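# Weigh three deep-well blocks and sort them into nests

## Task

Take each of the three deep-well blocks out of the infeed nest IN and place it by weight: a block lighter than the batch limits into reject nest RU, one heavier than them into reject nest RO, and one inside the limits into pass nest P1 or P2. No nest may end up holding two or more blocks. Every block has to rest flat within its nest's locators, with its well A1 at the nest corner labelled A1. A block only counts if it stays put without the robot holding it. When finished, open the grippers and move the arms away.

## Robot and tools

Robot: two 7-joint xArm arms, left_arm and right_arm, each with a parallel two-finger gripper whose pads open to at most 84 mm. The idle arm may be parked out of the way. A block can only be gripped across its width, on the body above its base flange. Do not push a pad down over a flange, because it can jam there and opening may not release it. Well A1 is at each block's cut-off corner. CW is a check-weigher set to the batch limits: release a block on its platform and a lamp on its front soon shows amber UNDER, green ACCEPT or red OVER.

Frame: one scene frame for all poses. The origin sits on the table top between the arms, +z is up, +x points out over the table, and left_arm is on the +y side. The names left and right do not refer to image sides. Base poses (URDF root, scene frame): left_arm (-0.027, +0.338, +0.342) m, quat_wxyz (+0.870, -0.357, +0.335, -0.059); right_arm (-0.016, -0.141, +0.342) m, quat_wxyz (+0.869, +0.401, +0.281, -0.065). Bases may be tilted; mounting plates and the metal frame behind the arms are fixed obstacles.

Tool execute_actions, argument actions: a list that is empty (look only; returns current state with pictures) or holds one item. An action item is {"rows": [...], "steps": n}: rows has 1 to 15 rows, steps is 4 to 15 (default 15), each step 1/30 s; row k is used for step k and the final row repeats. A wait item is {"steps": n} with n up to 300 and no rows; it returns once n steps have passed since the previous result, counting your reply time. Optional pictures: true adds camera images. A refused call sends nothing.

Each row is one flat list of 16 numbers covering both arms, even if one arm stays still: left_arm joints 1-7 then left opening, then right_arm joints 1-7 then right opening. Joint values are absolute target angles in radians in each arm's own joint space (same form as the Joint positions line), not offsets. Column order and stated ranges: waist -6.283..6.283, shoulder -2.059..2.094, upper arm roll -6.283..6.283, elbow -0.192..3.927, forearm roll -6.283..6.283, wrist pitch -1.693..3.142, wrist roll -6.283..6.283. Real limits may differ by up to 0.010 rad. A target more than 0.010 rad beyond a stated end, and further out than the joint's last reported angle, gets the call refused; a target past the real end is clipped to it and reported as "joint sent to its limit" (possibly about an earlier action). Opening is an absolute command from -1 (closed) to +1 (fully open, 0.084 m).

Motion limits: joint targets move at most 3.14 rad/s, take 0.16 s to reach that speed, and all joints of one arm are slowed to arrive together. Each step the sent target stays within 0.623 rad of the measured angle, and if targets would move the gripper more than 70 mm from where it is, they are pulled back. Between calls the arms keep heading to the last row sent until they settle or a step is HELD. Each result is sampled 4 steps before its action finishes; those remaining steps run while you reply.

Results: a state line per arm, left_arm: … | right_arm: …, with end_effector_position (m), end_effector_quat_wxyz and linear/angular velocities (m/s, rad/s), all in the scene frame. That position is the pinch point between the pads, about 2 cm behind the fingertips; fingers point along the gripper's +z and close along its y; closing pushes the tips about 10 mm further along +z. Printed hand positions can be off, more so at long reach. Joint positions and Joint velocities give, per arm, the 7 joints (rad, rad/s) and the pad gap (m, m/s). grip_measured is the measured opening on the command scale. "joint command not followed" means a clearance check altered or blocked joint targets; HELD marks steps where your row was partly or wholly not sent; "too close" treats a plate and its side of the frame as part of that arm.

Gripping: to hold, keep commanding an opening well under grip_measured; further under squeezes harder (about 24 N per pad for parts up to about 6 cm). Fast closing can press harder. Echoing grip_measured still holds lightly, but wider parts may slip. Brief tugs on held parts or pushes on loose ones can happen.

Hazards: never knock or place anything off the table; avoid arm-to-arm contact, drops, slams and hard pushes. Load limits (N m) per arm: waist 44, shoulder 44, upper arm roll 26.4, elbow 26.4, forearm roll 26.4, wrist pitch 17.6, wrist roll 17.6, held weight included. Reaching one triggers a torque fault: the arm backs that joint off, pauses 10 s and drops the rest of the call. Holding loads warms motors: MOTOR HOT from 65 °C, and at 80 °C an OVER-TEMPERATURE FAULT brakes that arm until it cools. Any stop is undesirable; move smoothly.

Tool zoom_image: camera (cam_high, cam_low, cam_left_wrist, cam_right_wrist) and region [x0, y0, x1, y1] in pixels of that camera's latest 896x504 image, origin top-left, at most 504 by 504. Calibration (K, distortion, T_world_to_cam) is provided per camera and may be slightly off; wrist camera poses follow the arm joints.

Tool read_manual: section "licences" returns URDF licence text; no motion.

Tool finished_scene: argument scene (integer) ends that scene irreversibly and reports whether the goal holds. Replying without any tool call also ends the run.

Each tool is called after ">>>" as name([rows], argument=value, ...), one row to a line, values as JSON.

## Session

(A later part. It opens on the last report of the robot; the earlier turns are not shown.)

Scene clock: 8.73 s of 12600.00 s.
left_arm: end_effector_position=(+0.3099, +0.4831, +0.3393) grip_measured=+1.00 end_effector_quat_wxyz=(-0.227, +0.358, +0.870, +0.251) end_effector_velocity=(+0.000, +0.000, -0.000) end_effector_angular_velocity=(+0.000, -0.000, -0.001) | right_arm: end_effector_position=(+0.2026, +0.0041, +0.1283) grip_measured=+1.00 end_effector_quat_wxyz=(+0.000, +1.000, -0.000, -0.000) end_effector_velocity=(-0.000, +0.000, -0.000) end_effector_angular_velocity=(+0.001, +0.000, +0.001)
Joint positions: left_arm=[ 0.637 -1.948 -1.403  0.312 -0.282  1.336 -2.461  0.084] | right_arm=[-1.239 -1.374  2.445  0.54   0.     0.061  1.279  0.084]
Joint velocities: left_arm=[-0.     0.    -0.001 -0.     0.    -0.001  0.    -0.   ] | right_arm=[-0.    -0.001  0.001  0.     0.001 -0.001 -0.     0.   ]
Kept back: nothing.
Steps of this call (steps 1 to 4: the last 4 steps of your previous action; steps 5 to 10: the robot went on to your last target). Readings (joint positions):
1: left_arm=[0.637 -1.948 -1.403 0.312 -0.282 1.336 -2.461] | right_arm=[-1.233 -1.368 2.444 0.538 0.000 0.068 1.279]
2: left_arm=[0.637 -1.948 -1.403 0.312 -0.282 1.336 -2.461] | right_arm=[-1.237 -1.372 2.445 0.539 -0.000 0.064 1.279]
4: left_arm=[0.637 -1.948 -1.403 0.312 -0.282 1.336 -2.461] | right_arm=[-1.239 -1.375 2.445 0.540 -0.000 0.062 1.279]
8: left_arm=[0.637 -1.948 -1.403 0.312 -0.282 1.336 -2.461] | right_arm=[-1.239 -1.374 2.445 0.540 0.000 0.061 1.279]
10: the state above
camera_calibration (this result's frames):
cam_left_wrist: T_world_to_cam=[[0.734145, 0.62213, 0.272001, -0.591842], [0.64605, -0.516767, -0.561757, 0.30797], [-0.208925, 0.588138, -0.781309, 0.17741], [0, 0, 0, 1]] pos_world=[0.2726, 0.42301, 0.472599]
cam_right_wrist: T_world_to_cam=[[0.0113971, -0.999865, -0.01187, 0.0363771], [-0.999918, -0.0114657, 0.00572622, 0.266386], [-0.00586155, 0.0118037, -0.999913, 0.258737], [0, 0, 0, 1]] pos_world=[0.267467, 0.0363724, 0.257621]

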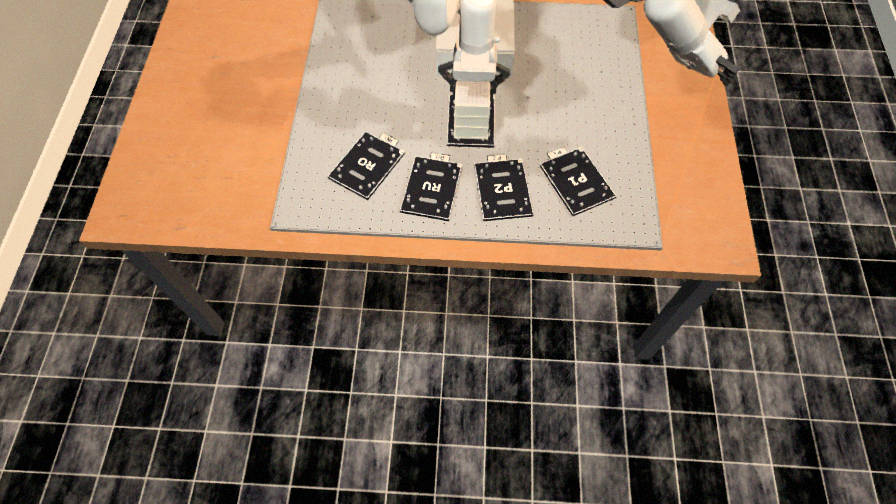

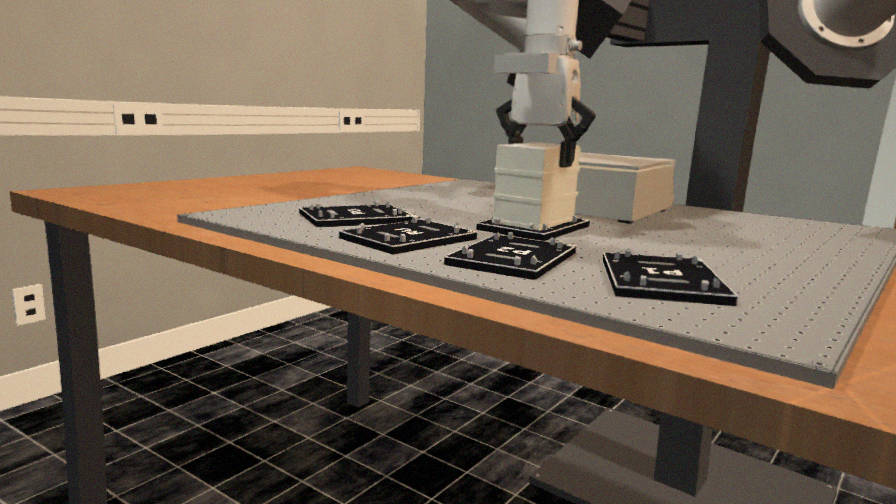

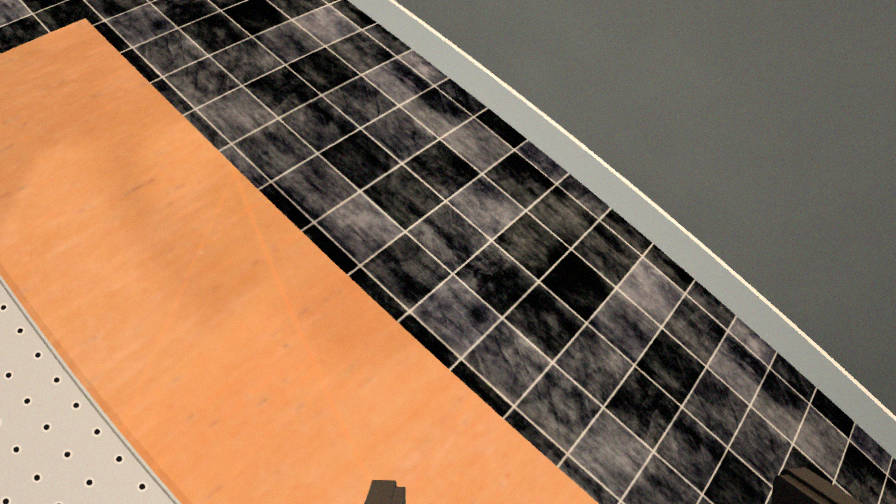

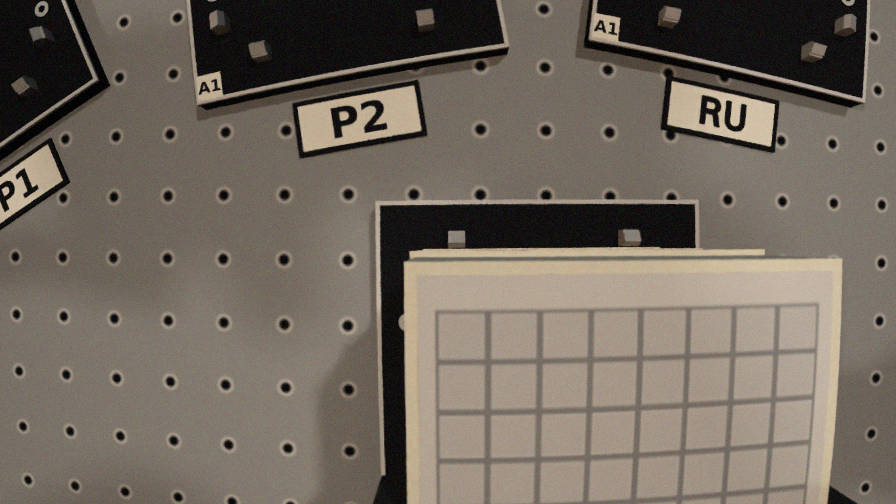

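>>> execute_actions([
  {"rows":[[0.637,-1.948,-1.403,0.312,-0.282,1.336,-2.461,1,-1.2388,-1.3746,2.4451,0.5406,0,0.061,1.279,0.5]]},
])

>>> execute_actions([
  {"rows":[[0.637,-1.948,-1.403,0.312,-0.282,1.336,-2.461,1,-1.0985,-1.2187,2.4068,0.4933,0,0.220,1.279,0.5]],"steps":12},
])

>>> execute_actions([
  {"rows":[[0.637,-1.948,-1.403,0.312,-0.282,1.336,-2.461,1,-0.9419,-1.3875,3.0059,0.6691,0,0.302,1.951,0.5]]},
])

>>> execute_actions([
  {"steps":20},
], pictures=true)

Scene clock: 9.70 s of 12600.00 s.
left_arm: end_effector_position=(+0.3099, +0.4831, +0.3393) grip_measured=+1.00 end_effector_quat_wxyz=(-0.227, +0.358, +0.870, +0.251) end_effector_velocity=(+0.000, +0.000, -0.000) end_effector_angular_velocity=(+0.001, -0.000, -0.001) | right_arm: end_effector_position=(+0.2026, +0.0042, +0.1282) grip_measured=+0.97 end_effector_quat_wxyz=(+0.000, +1.000, +0.000, -0.000) end_effector_velocity=(+0.000, +0.000, +0.000) end_effector_angular_velocity=(+0.001, -0.001, -0.000)
Joint positions: left_arm=[ 0.637 -1.948 -1.403  0.312 -0.282  1.336 -2.461  0.084] | right_arm=[-1.239 -1.375  2.445  0.541 -0.     0.061  1.279  0.083]
Joint velocities: left_arm=[ 0.     0.    -0.001 -0.     0.    -0.001  0.    -0.   ] | right_arm=[ 0.001 -0.    -0.     0.     0.001 -0.     0.     0.   ]
Steps of this call (steps 1 to 18: the robot went on to your last target; steps 19 to 29: the first 11 steps of this action). Readings (joint positions):
19: left_arm=[0.637 -1.948 -1.403 0.312 -0.282 1.336 -2.461] | right_arm=[-1.239 -1.374 2.445 0.541 -0.000 0.061 1.279]
20: left_arm=[0.637 -1.948 -1.403 0.312 -0.282 1.336 -2.461] | right_arm=[-1.239 -1.374 2.445 0.541 -0.000 0.061 1.279]
22: left_arm=[0.637 -1.948 -1.403 0.312 -0.282 1.336 -2.461] | right_arm=[-1.239 -1.374 2.445 0.541 -0.000 0.061 1.279]
26: left_arm=[0.637 -1.948 -1.403 0.312 -0.282 1.336 -2.461] | right_arm=[-1.239 -1.374 2.445 0.541 -0.000 0.061 1.279]
29: the state above

Scene clock: 10.10 s of 12600.00 s.
left_arm: end_effector_position=(+0.3099, +0.4831, +0.3393) grip_measured=+1.00 end_effector_quat_wxyz=(-0.227, +0.358, +0.870, +0.251) end_effector_velocity=(-0.000, +0.000, -0.000) end_effector_angular_velocity=(+0.002, +0.001, -0.001) | right_arm: end_effector_position=(+0.2037, +0.0104, +0.1834) grip_measured=+0.97 end_effector_quat_wxyz=(-0.008, +1.000, +0.001, +0.002) end_effector_velocity=(-0.015, -0.039, -0.001) end_effector_angular_velocity=(-0.105, +0.031, +0.009)
Joint positions: left_arm=[ 0.637 -1.948 -1.403  0.312 -0.282  1.336 -2.461  0.084] | right_arm=[-1.096 -1.216  2.408  0.5   -0.     0.214  1.279  0.083]
Joint velocities: left_arm=[ 0.    -0.001 -0.002  0.    -0.     0.     0.    -0.   ] | right_arm=[ 0.041  0.04  -0.007 -0.053 -0.001  0.112  0.    -0.   ]
Steps of this call (steps 1 to 4: the last 4 steps of your previous action; steps 5 to 12: the first 8 steps of this action). Readings (joint positions):
5: left_arm=[0.637 -1.948 -1.403 0.312 -0.282 1.336 -2.461] | right_arm=[-1.238 -1.374 2.445 0.540 -0.000 0.062 1.279]
6: left_arm=[0.637 -1.948 -1.403 0.312 -0.282 1.336 -2.461] | right_arm=[-1.231 -1.366 2.443 0.537 -0.000 0.073 1.279]
8: left_arm=[0.637 -1.948 -1.403 0.312 -0.282 1.336 -2.461] | right_arm=[-1.175 -1.304 2.427 0.513 0.000 0.142 1.279]
12: the state above

Scene clock: 10.60 s of 12600.00 s.
left_arm: end_effector_position=(+0.3099, +0.4831, +0.3393) grip_measured=+1.00 end_effector_quat_wxyz=(-0.227, +0.358, +0.870, +0.251) end_effector_velocity=(+0.000, +0.000, +0.000) end_effector_angular_velocity=(+0.001, -0.001, +0.000) | right_arm: end_effector_position=(+0.0845, +0.0493, +0.1862) grip_measured=+0.97 end_effector_quat_wxyz=(-0.009, +1.000, +0.013, +0.006) end_effector_velocity=(+0.130, -0.026, -0.009) end_effector_angular_velocity=(-0.050, -0.020, -0.305)
Joint positions: left_arm=[ 0.637 -1.948 -1.403  0.312 -0.282  1.336 -2.461  0.084] | right_arm=[-1.021 -1.303  2.707  0.581 -0.001  0.258  1.595  0.083]
Joint velocities: left_arm=[-0.    -0.001  0.    -0.     0.    -0.    -0.     0.   ] | right_arm=[-0.062  0.046 -0.29  -0.064  0.019  0.007 -0.029 -0.   ]
Kept back: nothing.
A step of this action was HELD (marked below), so the last 4 steps of it were dropped. An arm can still carry out its HELD step.
Steps of this call (steps 1 to 4: the last 4 steps of your previous action; steps 5 to 15: the first 11 steps of this action). Readings (joint positions):
5: left_arm=[0.637 -1.948 -1.403 0.312 -0.282 1.336 -2.461] | right_arm=[-1.100 -1.221 2.408 0.492 0.000 0.220 1.280]
6: left_arm=[0.637 -1.948 -1.403 0.312 -0.282 1.336 -2.461] | right_arm=[-1.098 -1.224 2.414 0.495 0.000 0.222 1.291]
8: left_arm=[0.637 -1.948 -1.403 0.312 -0.282 1.336 -2.461] | right_arm=[-1.083 -1.244 2.474 0.516 0.001 0.231 1.362]
12: left_arm=[0.637 -1.948 -1.403 0.312 -0.282 1.336 -2.461] | right_arm=[-1.036 -1.290 2.652 0.568 -0.000 0.253 1.548]
14: left_arm=[0.637 -1.948 -1.403 0.312 -0.282 1.336 -2.461] | right_arm=[-1.020 -1.305 2.711 0.583 -0.001 0.258 1.596] HELD
15: the state above HELD
joint command not followed: on one or more control steps a check withheld the commanded joint targets of the right arm, and it was not sent them on those steps. On the call's last step the targets were still withheld.
cause: the commanded joint targets would bring two parts of the arm too close to each other (joints 1 (waist) to 6 (wrist pitch) lie between them); next, command targets that bring no two parts of the arm closer together.

Scene clock: 11.27 s of 12600.00 s.
left_arm: end_effector_position=(+0.3099, +0.4831, +0.3393) grip_measured=+1.00 end_effector_quat_wxyz=(-0.227, +0.358, +0.870, +0.251) end_effector_velocity=(-0.001, +0.001, -0.000) end_effector_angular_velocity=(+0.000, +0.003, +0.003) | right_arm: end_effector_position=(+0.0914, +0.0484, +0.1857) grip_measured=+0.97 end_effector_quat_wxyz=(-0.008, +1.000, +0.005, +0.006) end_effector_velocity=(-0.001, +0.001, +0.001) end_effector_angular_velocity=(+0.002, -0.000, +0.001)
Joint positions: left_arm=[ 0.637 -1.948 -1.403  0.312 -0.282  1.336 -2.461  0.084] | right_arm=[-1.025 -1.302  2.692  0.58   0.     0.259  1.594  0.083]
Joint velocities: left_arm=[ 0.     0.     0.001 -0.001  0.     0.003  0.     0.   ] | right_arm=[ 0.002  0.     0.002  0.     0.    -0.001  0.001 -0.   ]
Kept back: nothing.
Steps of this call (steps 1 to 20: nothing new was sent). Readings (joint positions):
1: left_arm=[0.637 -1.948 -1.403 0.312 -0.282 1.336 -2.461] | right_arm=[-1.023 -1.302 2.697 0.579 -0.000 0.259 1.594]
2: left_arm=[0.637 -1.948 -1.403 0.312 -0.282 1.336 -2.461] | right_arm=[-1.025 -1.302 2.690 0.578 0.000 0.259 1.594]
4: left_arm=[0.637 -1.948 -1.403 0.312 -0.282 1.336 -2.461] | right_arm=[-1.027 -1.301 2.686 0.577 0.000 0.259 1.593]
8: left_arm=[0.637 -1.948 -1.403 0.312 -0.282 1.336 -2.461] | right_arm=[-1.026 -1.301 2.690 0.579 0.000 0.259 1.594]
20: the state above
camera_calibration (this result's frames):
cam_left_wrist: T_world_to_cam=[[0.734145, 0.62213, 0.272001, -0.591842], [0.64605, -0.516767, -0.561757, 0.30797], [-0.208925, 0.588138, -0.781309, 0.17741], [0, 0, 0, 1]] pos_world=[0.2726, 0.42301, 0.472599]
cam_right_wrist: T_world_to_cam=[[0.0211277, -0.999402, -0.0273657, 0.0846161], [-0.999758, -0.0209532, -0.00664943, 0.158161], [0.00607206, 0.0274996, -0.999603, 0.313071], [0, 0, 0, 1]] pos_world=[0.154434, 0.0792702, 0.316314]

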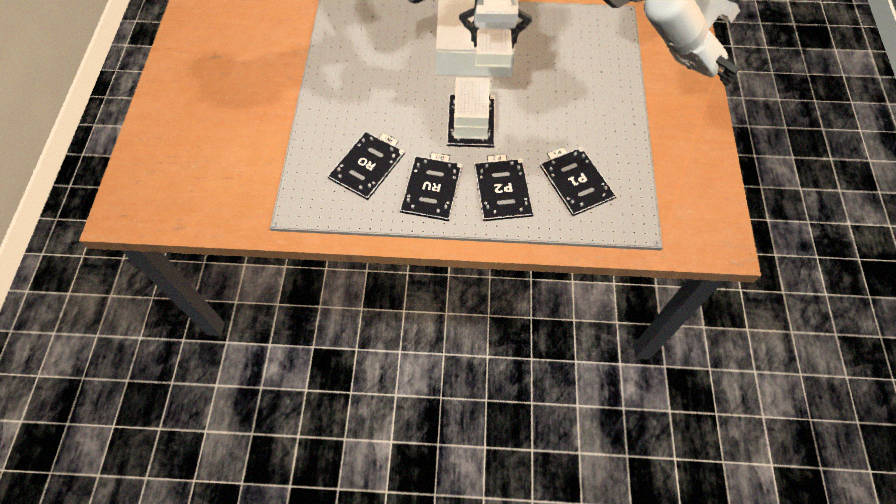

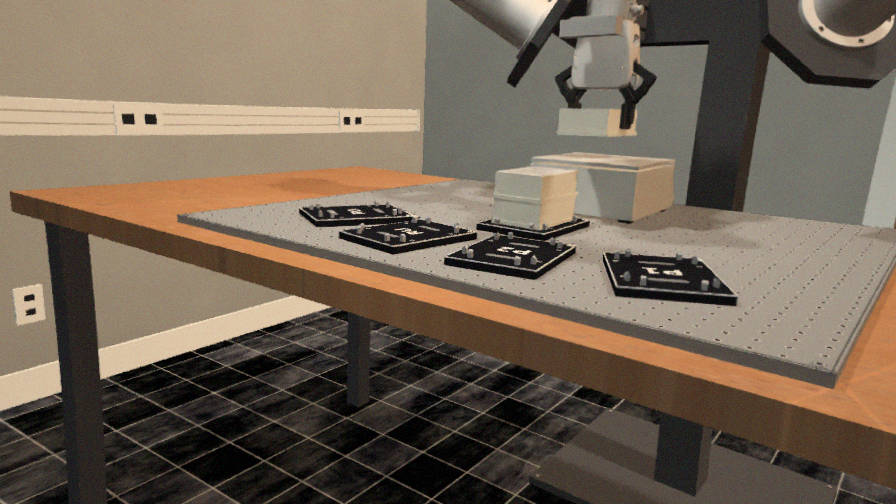

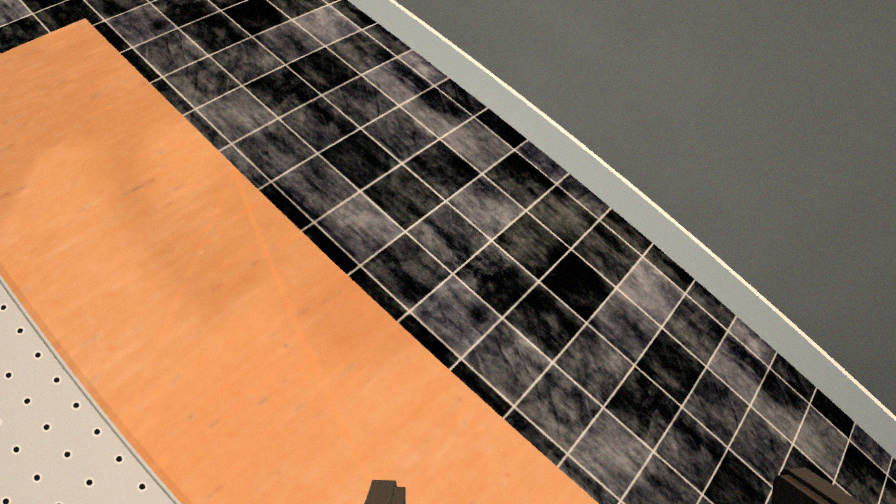

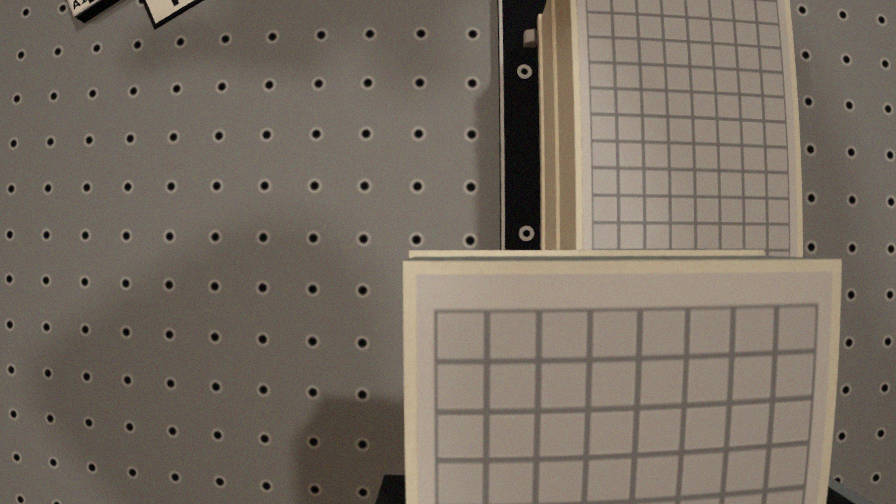

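>>> execute_actions([
  {"rows":[[0.637,-1.948,-1.403,0.312,-0.282,1.336,-2.461,1,-1.03,-1.62,2.72,1.29,3.1416,-0.6,-1.5,0.5]]},
])

>>> execute_actions([
  {"steps":35},
])

>>> execute_actions([
  {"rows":[[0.637,-1.948,-1.403,0.312,-0.282,1.336,-2.461,1,-1.0323,-1.7267,2.9494,1.2899,3.1416,-0.573,-1.257,0.5]]},
])

>>> execute_actions([
  {"steps":15},
], pictures=true)

Scene clock: 12.30 s of 12600.00 s.
left_arm: end_effector_position=(+0.3099, +0.4831, +0.3393) grip_measured=+1.00 end_effector_quat_wxyz=(-0.227, +0.358, +0.870, +0.251) end_effector_velocity=(+0.000, -0.001, -0.000) end_effector_angular_velocity=(-0.003, -0.000, -0.000) | right_arm: end_effector_position=(+0.0938, +0.1353, +0.2120) grip_measured=+0.97 end_effector_quat_wxyz=(-0.111, +0.994, +0.015, +0.006) end_effector_velocity=(+0.023, +0.442, +0.180) end_effector_angular_velocity=(+1.106, -0.059, +0.099)
Joint positions: left_arm=[ 0.637 -1.948 -1.403  0.312 -0.282  1.336 -2.461  0.084] | right_arm=[-1.026 -1.366  2.698  0.712  0.133  0.126  1.461  0.083]
Joint velocities: left_arm=[-0.     0.002  0.002  0.001 -0.    -0.001  0.    -0.   ] | right_arm=[-0.005 -0.3    0.026  0.691  0.682 -0.681 -0.68  -0.   ]
Steps of this call (steps 1 to 20: nothing new was sent; steps 21 to 31: the first 11 steps of this action). Readings (joint positions):
21: left_arm=[0.637 -1.948 -1.403 0.312 -0.282 1.336 -2.461] | right_arm=[-1.025 -1.302 2.692 0.580 0.000 0.258 1.593]
22: left_arm=[0.637 -1.948 -1.403 0.312 -0.282 1.336 -2.461] | right_arm=[-1.025 -1.303 2.692 0.582 0.003 0.255 1.590]
24: left_arm=[0.637 -1.948 -1.403 0.312 -0.282 1.336 -2.461] | right_arm=[-1.025 -1.310 2.693 0.594 0.016 0.243 1.578]
28: left_arm=[0.637 -1.948 -1.403 0.312 -0.282 1.336 -2.461] | right_arm=[-1.026 -1.336 2.695 0.647 0.069 0.190 1.525]
31: the state above

Scene clock: 13.47 s of 12600.00 s.
left_arm: end_effector_position=(+0.3099, +0.4831, +0.3393) grip_measured=+1.00 end_effector_quat_wxyz=(-0.227, +0.358, +0.870, +0.251) end_effector_velocity=(+0.000, -0.000, +0.000) end_effector_angular_velocity=(-0.000, -0.000, -0.001) | right_arm: end_effector_position=(+0.1742, +0.3276, +0.3702) grip_measured=+0.96 end_effector_quat_wxyz=(-0.420, +0.894, +0.009, +0.157) end_effector_velocity=(+0.100, +0.007, +0.062) end_effector_angular_velocity=(+0.152, -0.298, -0.221)
Joint positions: left_arm=[ 0.637 -1.948 -1.403  0.312 -0.282  1.336 -2.461  0.084] | right_arm=[-1.029 -1.548  2.714  1.126  0.848 -0.388  0.745  0.083]
Joint velocities: left_arm=[ 0.     0.     0.     0.     0.    -0.001 -0.     0.   ] | right_arm=[-0.003 -0.092  0.007  0.208  0.705 -0.27  -0.703  0.   ]
Kept back: nothing.
Steps of this call (steps 1 to 4: the last 4 steps of your previous action; steps 5 to 35: the robot went on to your last target). Readings (joint positions):
1: left_arm=[0.637 -1.948 -1.403 0.312 -0.282 1.336 -2.461] | right_arm=[-1.026 -1.376 2.699 0.735 0.156 0.103 1.438]
2: left_arm=[0.637 -1.948 -1.403 0.312 -0.282 1.336 -2.461] | right_arm=[-1.026 -1.385 2.699 0.757 0.179 0.079 1.415]
4: left_arm=[0.637 -1.948 -1.403 0.312 -0.282 1.336 -2.461] | right_arm=[-1.027 -1.403 2.701 0.799 0.226 0.033 1.368]
8: left_arm=[0.637 -1.948 -1.403 0.312 -0.282 1.336 -2.461] | right_arm=[-1.027 -1.436 2.704 0.873 0.320 -0.060 1.274]
35: the state above

Scene clock: 13.83 s of 12600.00 s.
left_arm: end_effector_position=(+0.3099, +0.4831, +0.3393) grip_measured=+1.00 end_effector_quat_wxyz=(-0.227, +0.358, +0.870, +0.251) end_effector_velocity=(-0.001, +0.000, -0.000) end_effector_angular_velocity=(+0.001, +0.002, +0.000) | right_arm: end_effector_position=(+0.1628, +0.3194, +0.3507) grip_measured=+0.96 end_effector_quat_wxyz=(-0.403, +0.895, +0.020, +0.191) end_effector_velocity=(-0.033, -0.047, -0.079) end_effector_angular_velocity=(-0.192, -0.147, -0.045)
Joint positions: left_arm=[ 0.637 -1.948 -1.403  0.312 -0.282  1.336 -2.461  0.084] | right_arm=[-1.03  -1.608  2.787  1.187  1.107 -0.458  0.486  0.083]
Joint velocities: left_arm=[-0.    -0.    -0.001 -0.001 -0.     0.001 -0.    -0.   ] | right_arm=[-0.004 -0.147  0.192  0.134  0.706 -0.147 -0.702 -0.   ]
Steps of this call (steps 1 to 11: the first 11 steps of this action). Readings (joint positions):
1: left_arm=[0.637 -1.948 -1.403 0.312 -0.282 1.336 -2.461] | right_arm=[-1.029 -1.551 2.714 1.133 0.872 -0.397 0.722]
2: left_arm=[0.637 -1.948 -1.403 0.312 -0.282 1.336 -2.461] | right_arm=[-1.029 -1.555 2.716 1.140 0.895 -0.405 0.698]
4: left_arm=[0.637 -1.948 -1.403 0.312 -0.282 1.336 -2.461] | right_arm=[-1.030 -1.565 2.728 1.153 0.943 -0.420 0.651]
8: left_arm=[0.637 -1.948 -1.403 0.312 -0.282 1.336 -2.461] | right_arm=[-1.029 -1.592 2.766 1.173 1.036 -0.443 0.557]
11: the state above

Scene clock: 14.33 s of 12600.00 s.
left_arm: end_effector_position=(+0.3099, +0.4831, +0.3393) grip_measured=+1.00 end_effector_quat_wxyz=(-0.227, +0.358, +0.870, +0.251) end_effector_velocity=(+0.000, +0.000, +0.000) end_effector_angular_velocity=(-0.000, -0.002, +0.001) | right_arm: end_effector_position=(+0.1518, +0.2832, +0.3063) grip_measured=+0.96 end_effector_quat_wxyz=(-0.337, +0.915, +0.033, +0.220) end_effector_velocity=(-0.015, -0.092, -0.092) end_effector_angular_velocity=(-0.332, -0.073, -0.056)
Joint positions: left_arm=[ 0.637 -1.948 -1.403  0.312 -0.282  1.336 -2.461  0.084] | right_arm=[-1.031 -1.663  2.863  1.236  1.46  -0.512  0.133  0.083]
Joint velocities: left_arm=[-0.    -0.002  0.001 -0.    -0.    -0.    -0.    -0.   ] | right_arm=[-0.002 -0.08   0.111  0.069  0.705 -0.077 -0.701 -0.   ]
Kept back: nothing.
Steps of this call (steps 1 to 4: the last 4 steps of your previous action; steps 5 to 15: the robot went on to your last target). Readings (joint positions):
1: left_arm=[0.637 -1.948 -1.403 0.312 -0.282 1.336 -2.461] | right_arm=[-1.030 -1.613 2.794 1.191 1.131 -0.463 0.463]
2: left_arm=[0.637 -1.948 -1.403 0.312 -0.282 1.336 -2.461] | right_arm=[-1.030 -1.617 2.800 1.195 1.154 -0.468 0.439]
4: left_arm=[0.637 -1.948 -1.403 0.312 -0.282 1.336 -2.461] | right_arm=[-1.030 -1.626 2.812 1.203 1.201 -0.476 0.392]
8: left_arm=[0.637 -1.948 -1.403 0.312 -0.282 1.336 -2.461] | right_arm=[-1.031 -1.642 2.833 1.217 1.296 -0.492 0.298]
15: the state above
camera_calibration (this result's frames):
cam_left_wrist: T_world_to_cam=[[0.734145, 0.62213, 0.272001, -0.591842], [0.64605, -0.516767, -0.561757, 0.30797], [-0.208925, 0.588138, -0.781309, 0.17741], [0, 0, 0, 1]] pos_world=[0.2726, 0.42301, 0.472599]
cam_right_wrist: T_world_to_cam=[[0.222991, -0.763679, -0.605863, 0.401046], [-0.901128, 0.0755686, -0.426917, 0.310689], [0.371811, 0.641159, -0.671321, 0.0969949], [0, 0, 0, 1]] pos_world=[0.154477, 0.220603, 0.440732]

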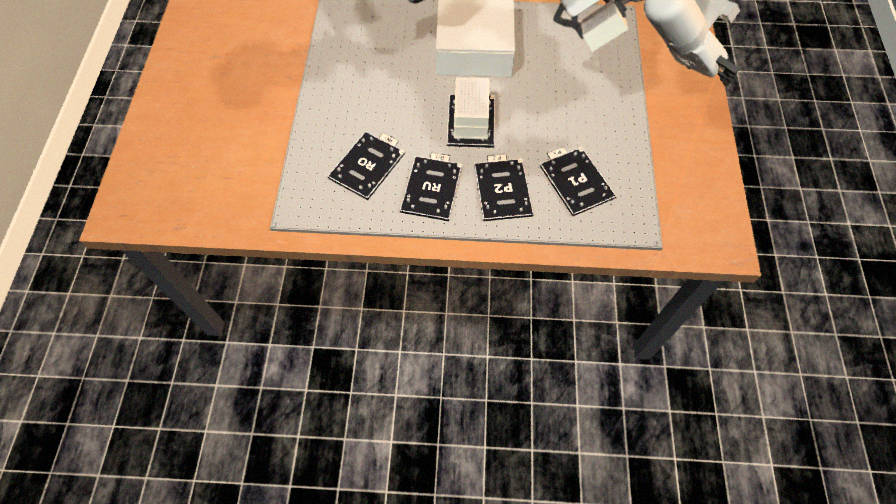

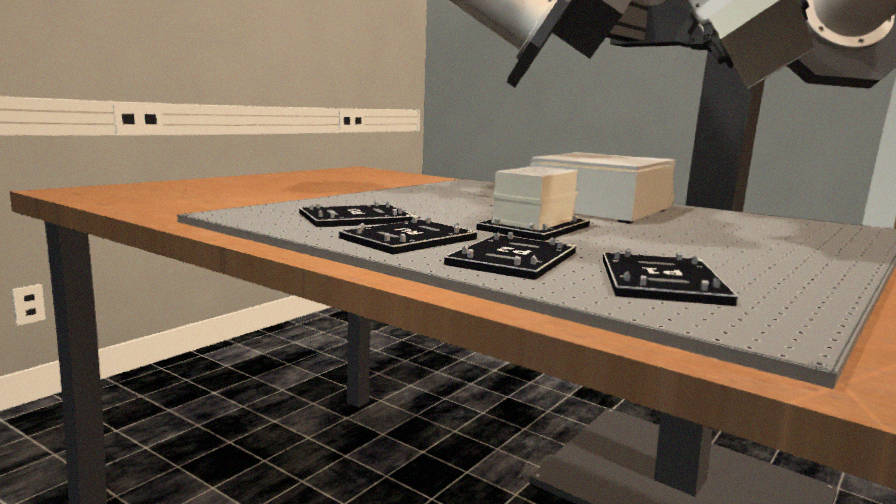

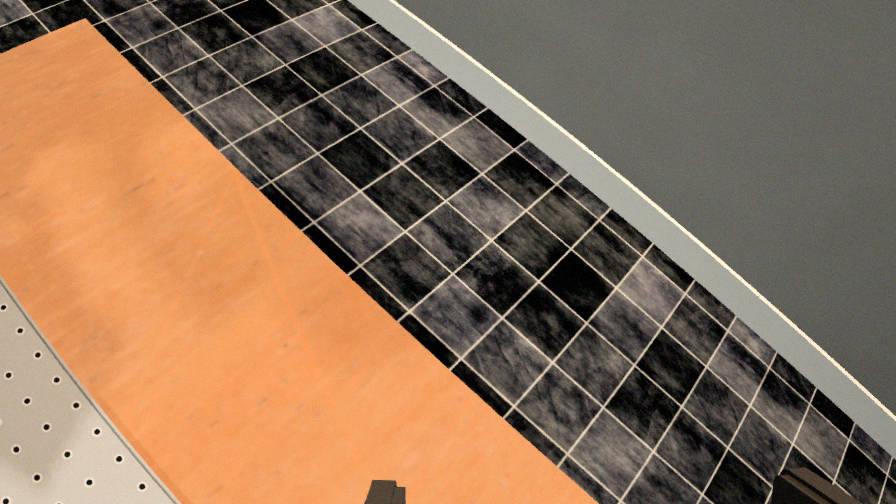

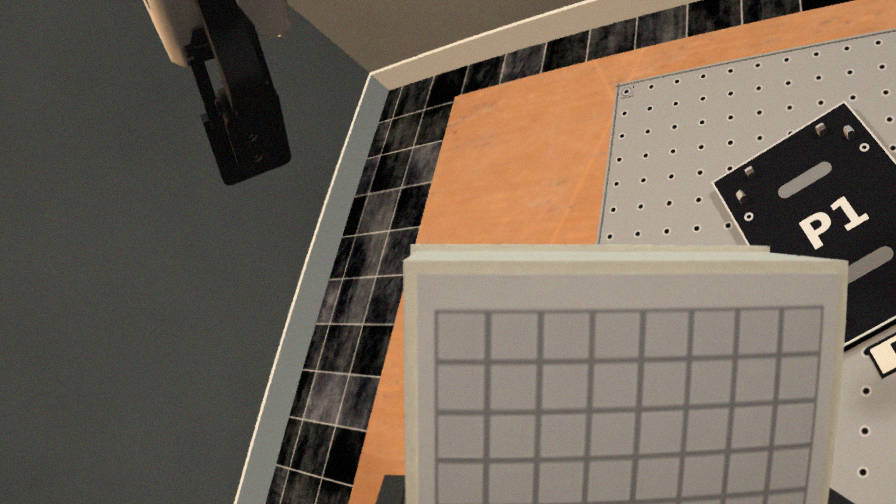

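>>> execute_actions([
  {"steps":85},
], pictures=true)

Scene clock: 17.17 s of 12600.00 s.
left_arm: end_effector_position=(+0.3099, +0.4831, +0.3393) grip_measured=+1.00 end_effector_quat_wxyz=(-0.227, +0.358, +0.870, +0.251) end_effector_velocity=(-0.000, +0.000, +0.000) end_effector_angular_velocity=(+0.001, +0.000, +0.000) | right_arm: end_effector_position=(-0.0253, +0.0503, +0.1702) grip_measured=+0.96 end_effector_quat_wxyz=(+0.000, +1.000, -0.000, -0.000) end_effector_velocity=(-0.001, -0.000, +0.000) end_effector_angular_velocity=(-0.001, +0.001, -0.001)
Joint positions: left_arm=[ 0.637 -1.948 -1.403  0.312 -0.282  1.336 -2.461  0.084] | right_arm=[-1.032 -1.727  2.949  1.29   3.141 -0.573 -1.257  0.083]
Joint velocities: left_arm=[-0.    -0.001 -0.     0.     0.     0.002 -0.    -0.   ] | right_arm=[ 0.     0.     0.001 -0.     0.002 -0.     0.001  0.   ]
Kept back: nothing.
Steps of this call (steps 1 to 85: the robot went on to your last target). Readings (joint positions):
1: left_arm=[0.637 -1.948 -1.403 0.312 -0.282 1.336 -2.461] | right_arm=[-1.031 -1.666 2.866 1.238 1.484 -0.515 0.110]
2: left_arm=[0.637 -1.948 -1.403 0.312 -0.282 1.336 -2.461] | right_arm=[-1.031 -1.669 2.870 1.240 1.508 -0.517 0.086]
4: left_arm=[0.637 -1.948 -1.403 0.312 -0.282 1.336 -2.461] | right_arm=[-1.031 -1.673 2.876 1.244 1.555 -0.522 0.039]
8: left_arm=[0.637 -1.948 -1.403 0.312 -0.282 1.336 -2.461] | right_arm=[-1.031 -1.682 2.888 1.251 1.649 -0.530 -0.055]
85: the state above
camera_calibration (this result's frames):
cam_left_wrist: T_world_to_cam=[[0.734145, 0.62213, 0.272001, -0.591842], [0.64605, -0.516767, -0.561757, 0.30797], [-0.208925, 0.588138, -0.781309, 0.17741], [0, 0, 0, 1]] pos_world=[0.2726, 0.42301, 0.472599]
cam_right_wrist: T_world_to_cam=[[0.01136, -0.999864, -0.0119157, 0.0856251], [-0.999919, -0.0114269, 0.0055657, 0.0388356], [-0.00570111, 0.0118515, -0.999914, 0.298817], [0, 0, 0, 1]] pos_world=[0.0395634, 0.0825158, 0.299595]

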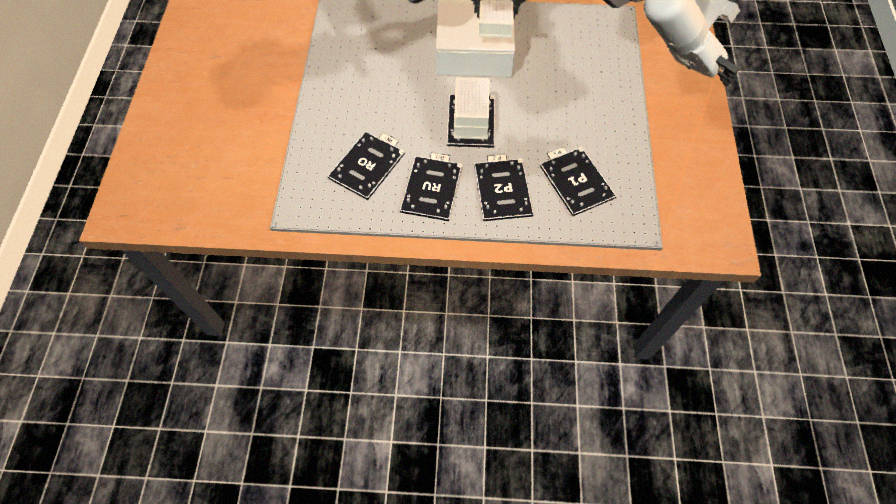

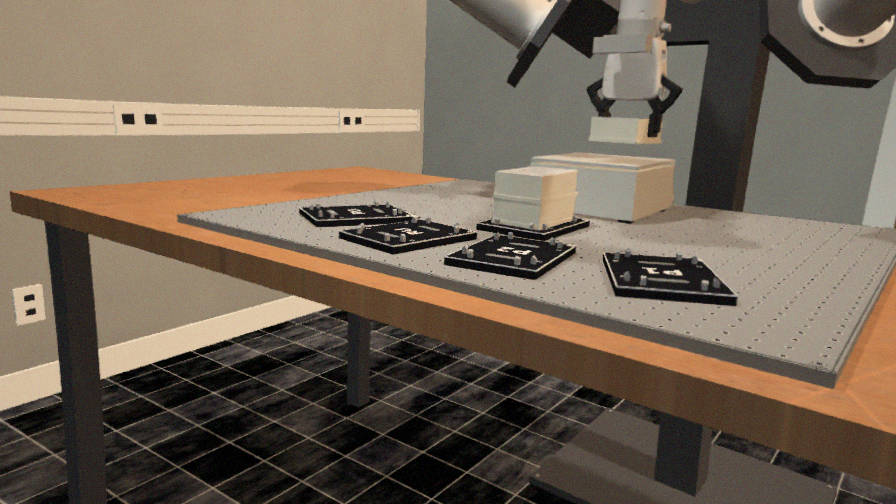

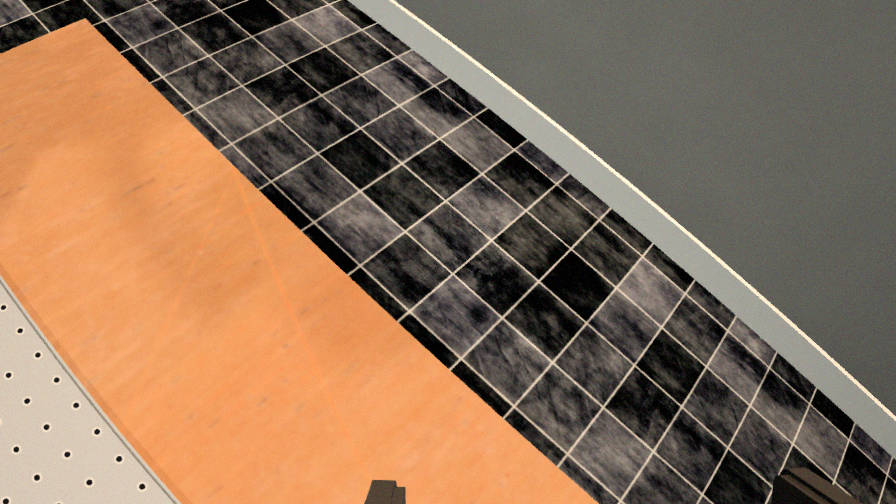

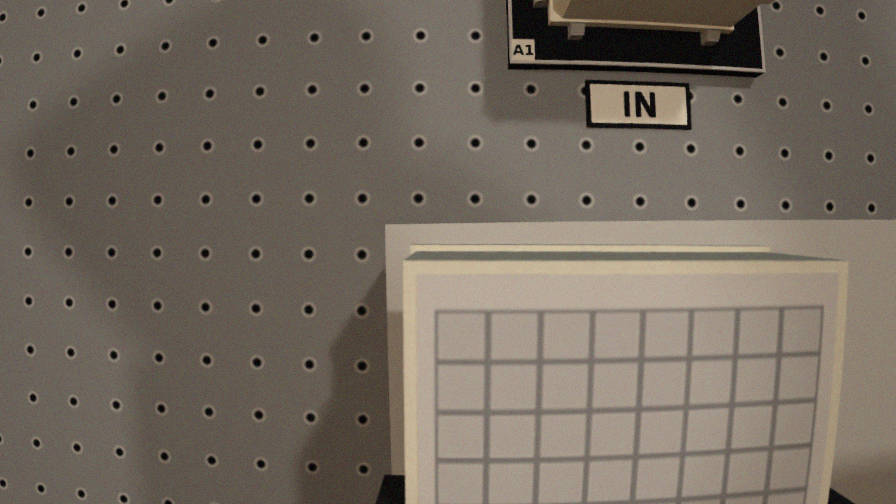

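>>> execute_actions([
  {"rows":[[0.637,-1.948,-1.403,0.312,-0.282,1.336,-2.461,1,-1.042,-1.775,2.9475,1.305,3.1416,-0.539,-1.257,0.5],[0.637,-1.948,-1.403,0.312,-0.282,1.336,-2.461,1,-1.042,-1.775,2.9475,1.305,3.1416,-0.539,-1.257,0.5],[0.637,-1.948,-1.403,0.312,-0.282,1.336,-2.461,1,-1.042,-1.775,2.9475,1.305,3.1416,-0.539,-1.257,0.5],[0.637,-1.948,-1.403,0.312,-0.282,1.336,-2.461,1,-1.042,-1.775,2.9475,1.305,3.1416,-0.539,-1.257,0.5],[0.637,-1.948,-1.403,0.312,-0.282,1.336,-2.461,1,-1.047,-1.799,2.9465,1.313,3.1416,-0.522,-1.257,0.5],[0.637,-1.948,-1.403,0.312,-0.282,1.336,-2.461,1,-1.047,-1.799,2.9465,1.313,3.1416,-0.522,-1.257,0.5],[0.637,-1.948,-1.403,0.312,-0.282,1.336,-2.461,1,-1.047,-1.799,2.9465,1.313,3.1416,-0.522,-1.257,0.5],[0.637,-1.948,-1.403,0.312,-0.282,1.336,-2.461,1,-1.0517,-1.8231,2.9455,1.3206,3.1416,-0.5055,-1.257,0.5]]},
])

>>> execute_actions([
  {"steps":8},
], pictures=true)

Scene clock: 18.77 s of 12600.00 s.
left_arm: end_effector_position=(+0.3099, +0.4831, +0.3393) grip_measured=+1.00 end_effector_quat_wxyz=(-0.227, +0.358, +0.870, +0.251) end_effector_velocity=(-0.000, -0.000, -0.000) end_effector_angular_velocity=(-0.000, +0.001, -0.001) | right_arm: end_effector_position=(-0.0254, +0.0507, +0.1324) grip_measured=+0.96 end_effector_quat_wxyz=(+0.000, +1.000, +0.000, -0.000) end_effector_velocity=(-0.002, +0.000, -0.030) end_effector_angular_velocity=(-0.002, +0.000, +0.009)
Joint positions: left_arm=[ 0.637 -1.948 -1.403  0.312 -0.282  1.336 -2.461  0.084] | right_arm=[-1.051 -1.818  2.946  1.32   3.141 -0.51  -1.257  0.083]
Joint velocities: left_arm=[-0.     0.001 -0.001 -0.     0.    -0.     0.     0.   ] | right_arm=[-0.014 -0.079  0.001  0.035 -0.002  0.044 -0.003  0.   ]
Steps of this call (steps 1 to 15: the robot went on to your last target; steps 16 to 37: nothing new was sent; steps 38 to 48: the first 11 steps of this action). Readings (joint positions):
38: left_arm=[0.637 -1.948 -1.403 0.312 -0.282 1.336 -2.461] | right_arm=[-1.032 -1.727 2.949 1.290 3.142 -0.572 -1.257]
39: left_arm=[0.637 -1.948 -1.403 0.312 -0.282 1.336 -2.461] | right_arm=[-1.034 -1.734 2.949 1.294 3.142 -0.566 -1.257]
41: left_arm=[0.637 -1.948 -1.403 0.312 -0.282 1.336 -2.461] | right_arm=[-1.040 -1.764 2.948 1.304 3.142 -0.546 -1.257]
45: left_arm=[0.637 -1.948 -1.403 0.312 -0.282 1.336 -2.461] | right_arm=[-1.047 -1.798 2.947 1.311 3.142 -0.524 -1.257]
48: the state above

Scene clock: 19.03 s of 12600.00 s.
left_arm: end_effector_position=(+0.3099, +0.4831, +0.3393) grip_measured=+1.00 end_effector_quat_wxyz=(-0.227, +0.358, +0.870, +0.251) end_effector_velocity=(+0.000, +0.000, +0.000) end_effector_angular_velocity=(+0.000, -0.000, -0.000) | right_arm: end_effector_position=(-0.0255, +0.0507, +0.1310) grip_measured=+0.96 end_effector_quat_wxyz=(-0.000, +1.000, +0.000, -0.000) end_effector_velocity=(+0.000, -0.000, -0.004) end_effector_angular_velocity=(+0.001, +0.000, -0.003)
Joint positions: left_arm=[ 0.637 -1.948 -1.403  0.312 -0.282  1.336 -2.461  0.084] | right_arm=[-1.051 -1.821  2.946  1.321  3.142 -0.507 -1.257  0.083]
Joint velocities: left_arm=[-0. -0. -0. -0. -0. -0.  0. -0.] | right_arm=[-0.002 -0.008 -0.001  0.     0.001  0.009  0.001  0.   ]
Kept back: nothing.
Steps of this call (steps 1 to 4: the last 4 steps of your previous action; steps 5 to 8: the robot went on to your last target). Readings (joint positions):
1: left_arm=[0.637 -1.948 -1.403 0.312 -0.282 1.336 -2.461] | right_arm=[-1.051 -1.820 2.946 1.321 3.141 -0.509 -1.257]
2: left_arm=[0.637 -1.948 -1.403 0.312 -0.282 1.336 -2.461] | right_arm=[-1.051 -1.820 2.946 1.321 3.141 -0.509 -1.257]
4: left_arm=[0.637 -1.948 -1.403 0.312 -0.282 1.336 -2.461] | right_arm=[-1.051 -1.820 2.946 1.321 3.141 -0.508 -1.257]
8: the state above
camera_calibration (this result's frames):
cam_left_wrist: T_world_to_cam=[[0.734145, 0.62213, 0.272001, -0.591842], [0.64605, -0.516767, -0.561757, 0.30797], [-0.208925, 0.588138, -0.781309, 0.17741], [0, 0, 0, 1]] pos_world=[0.2726, 0.42301, 0.472599]
cam_right_wrist: T_world_to_cam=[[0.0114712, -0.999854, -0.0126623, 0.0856638], [-0.999915, -0.0115477, 0.00597908, 0.0387798], [-0.00612443, 0.0125927, -0.999902, 0.25956], [0, 0, 0, 1]] pos_world=[0.0393835, 0.0828305, 0.260387]

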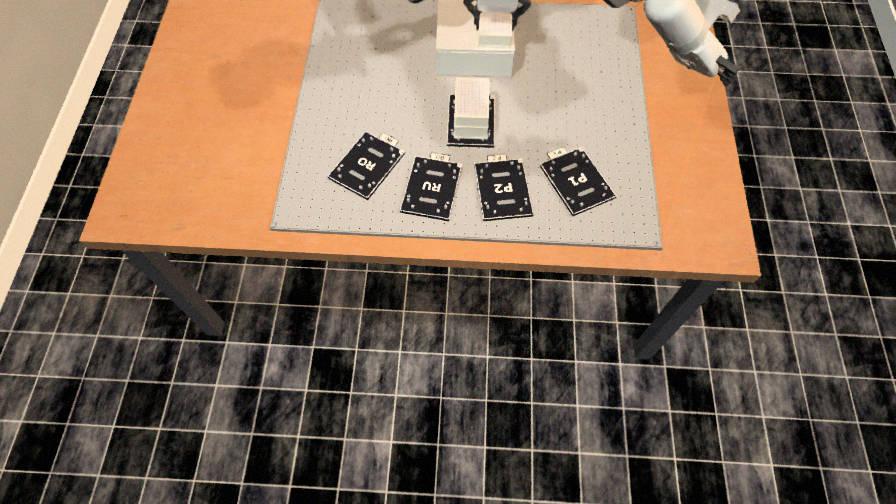

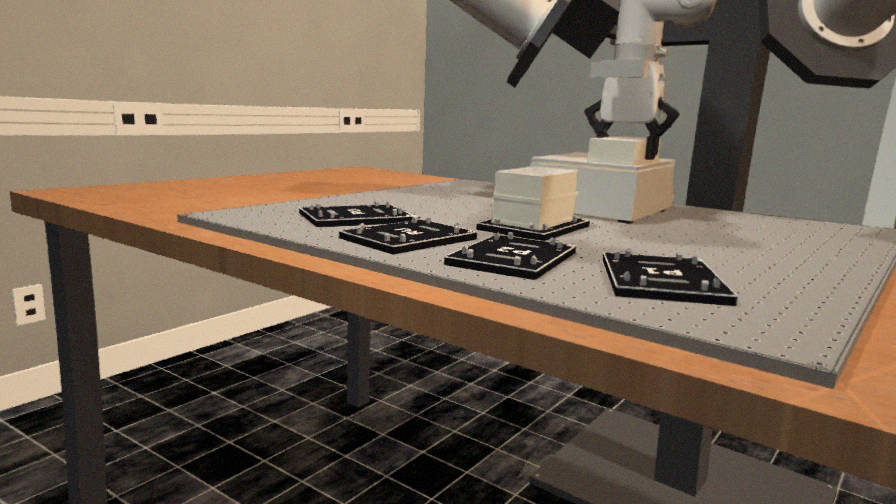

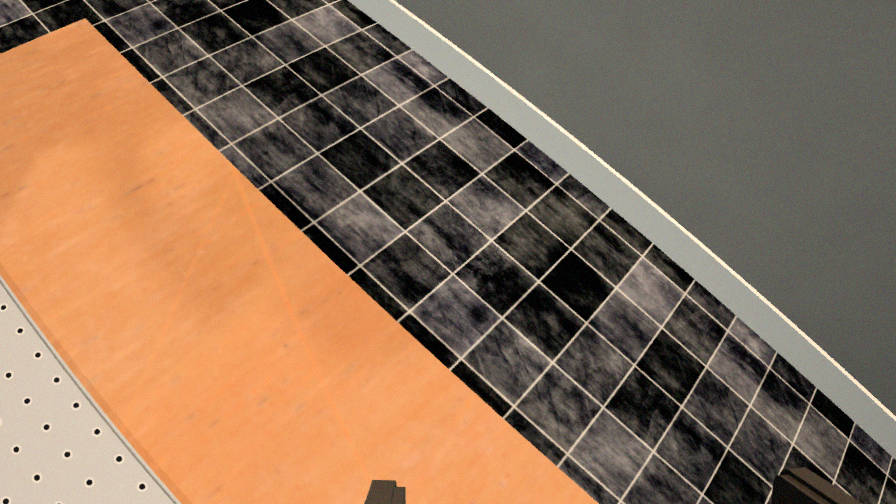

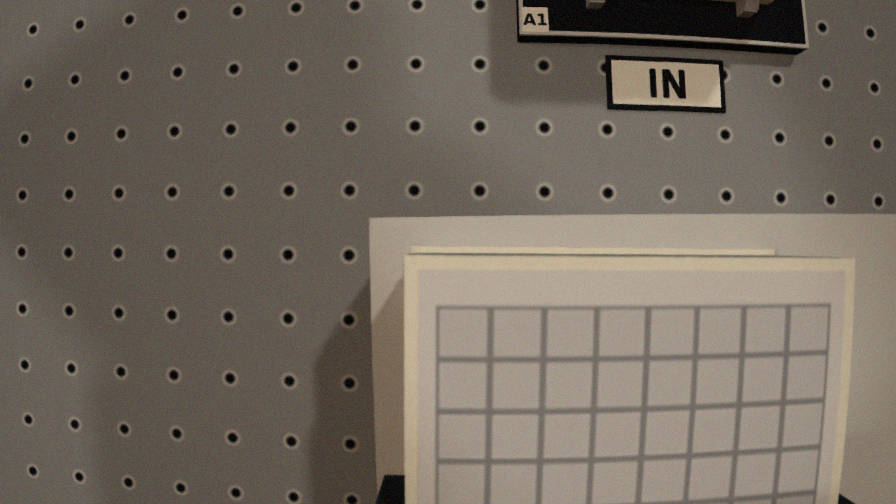

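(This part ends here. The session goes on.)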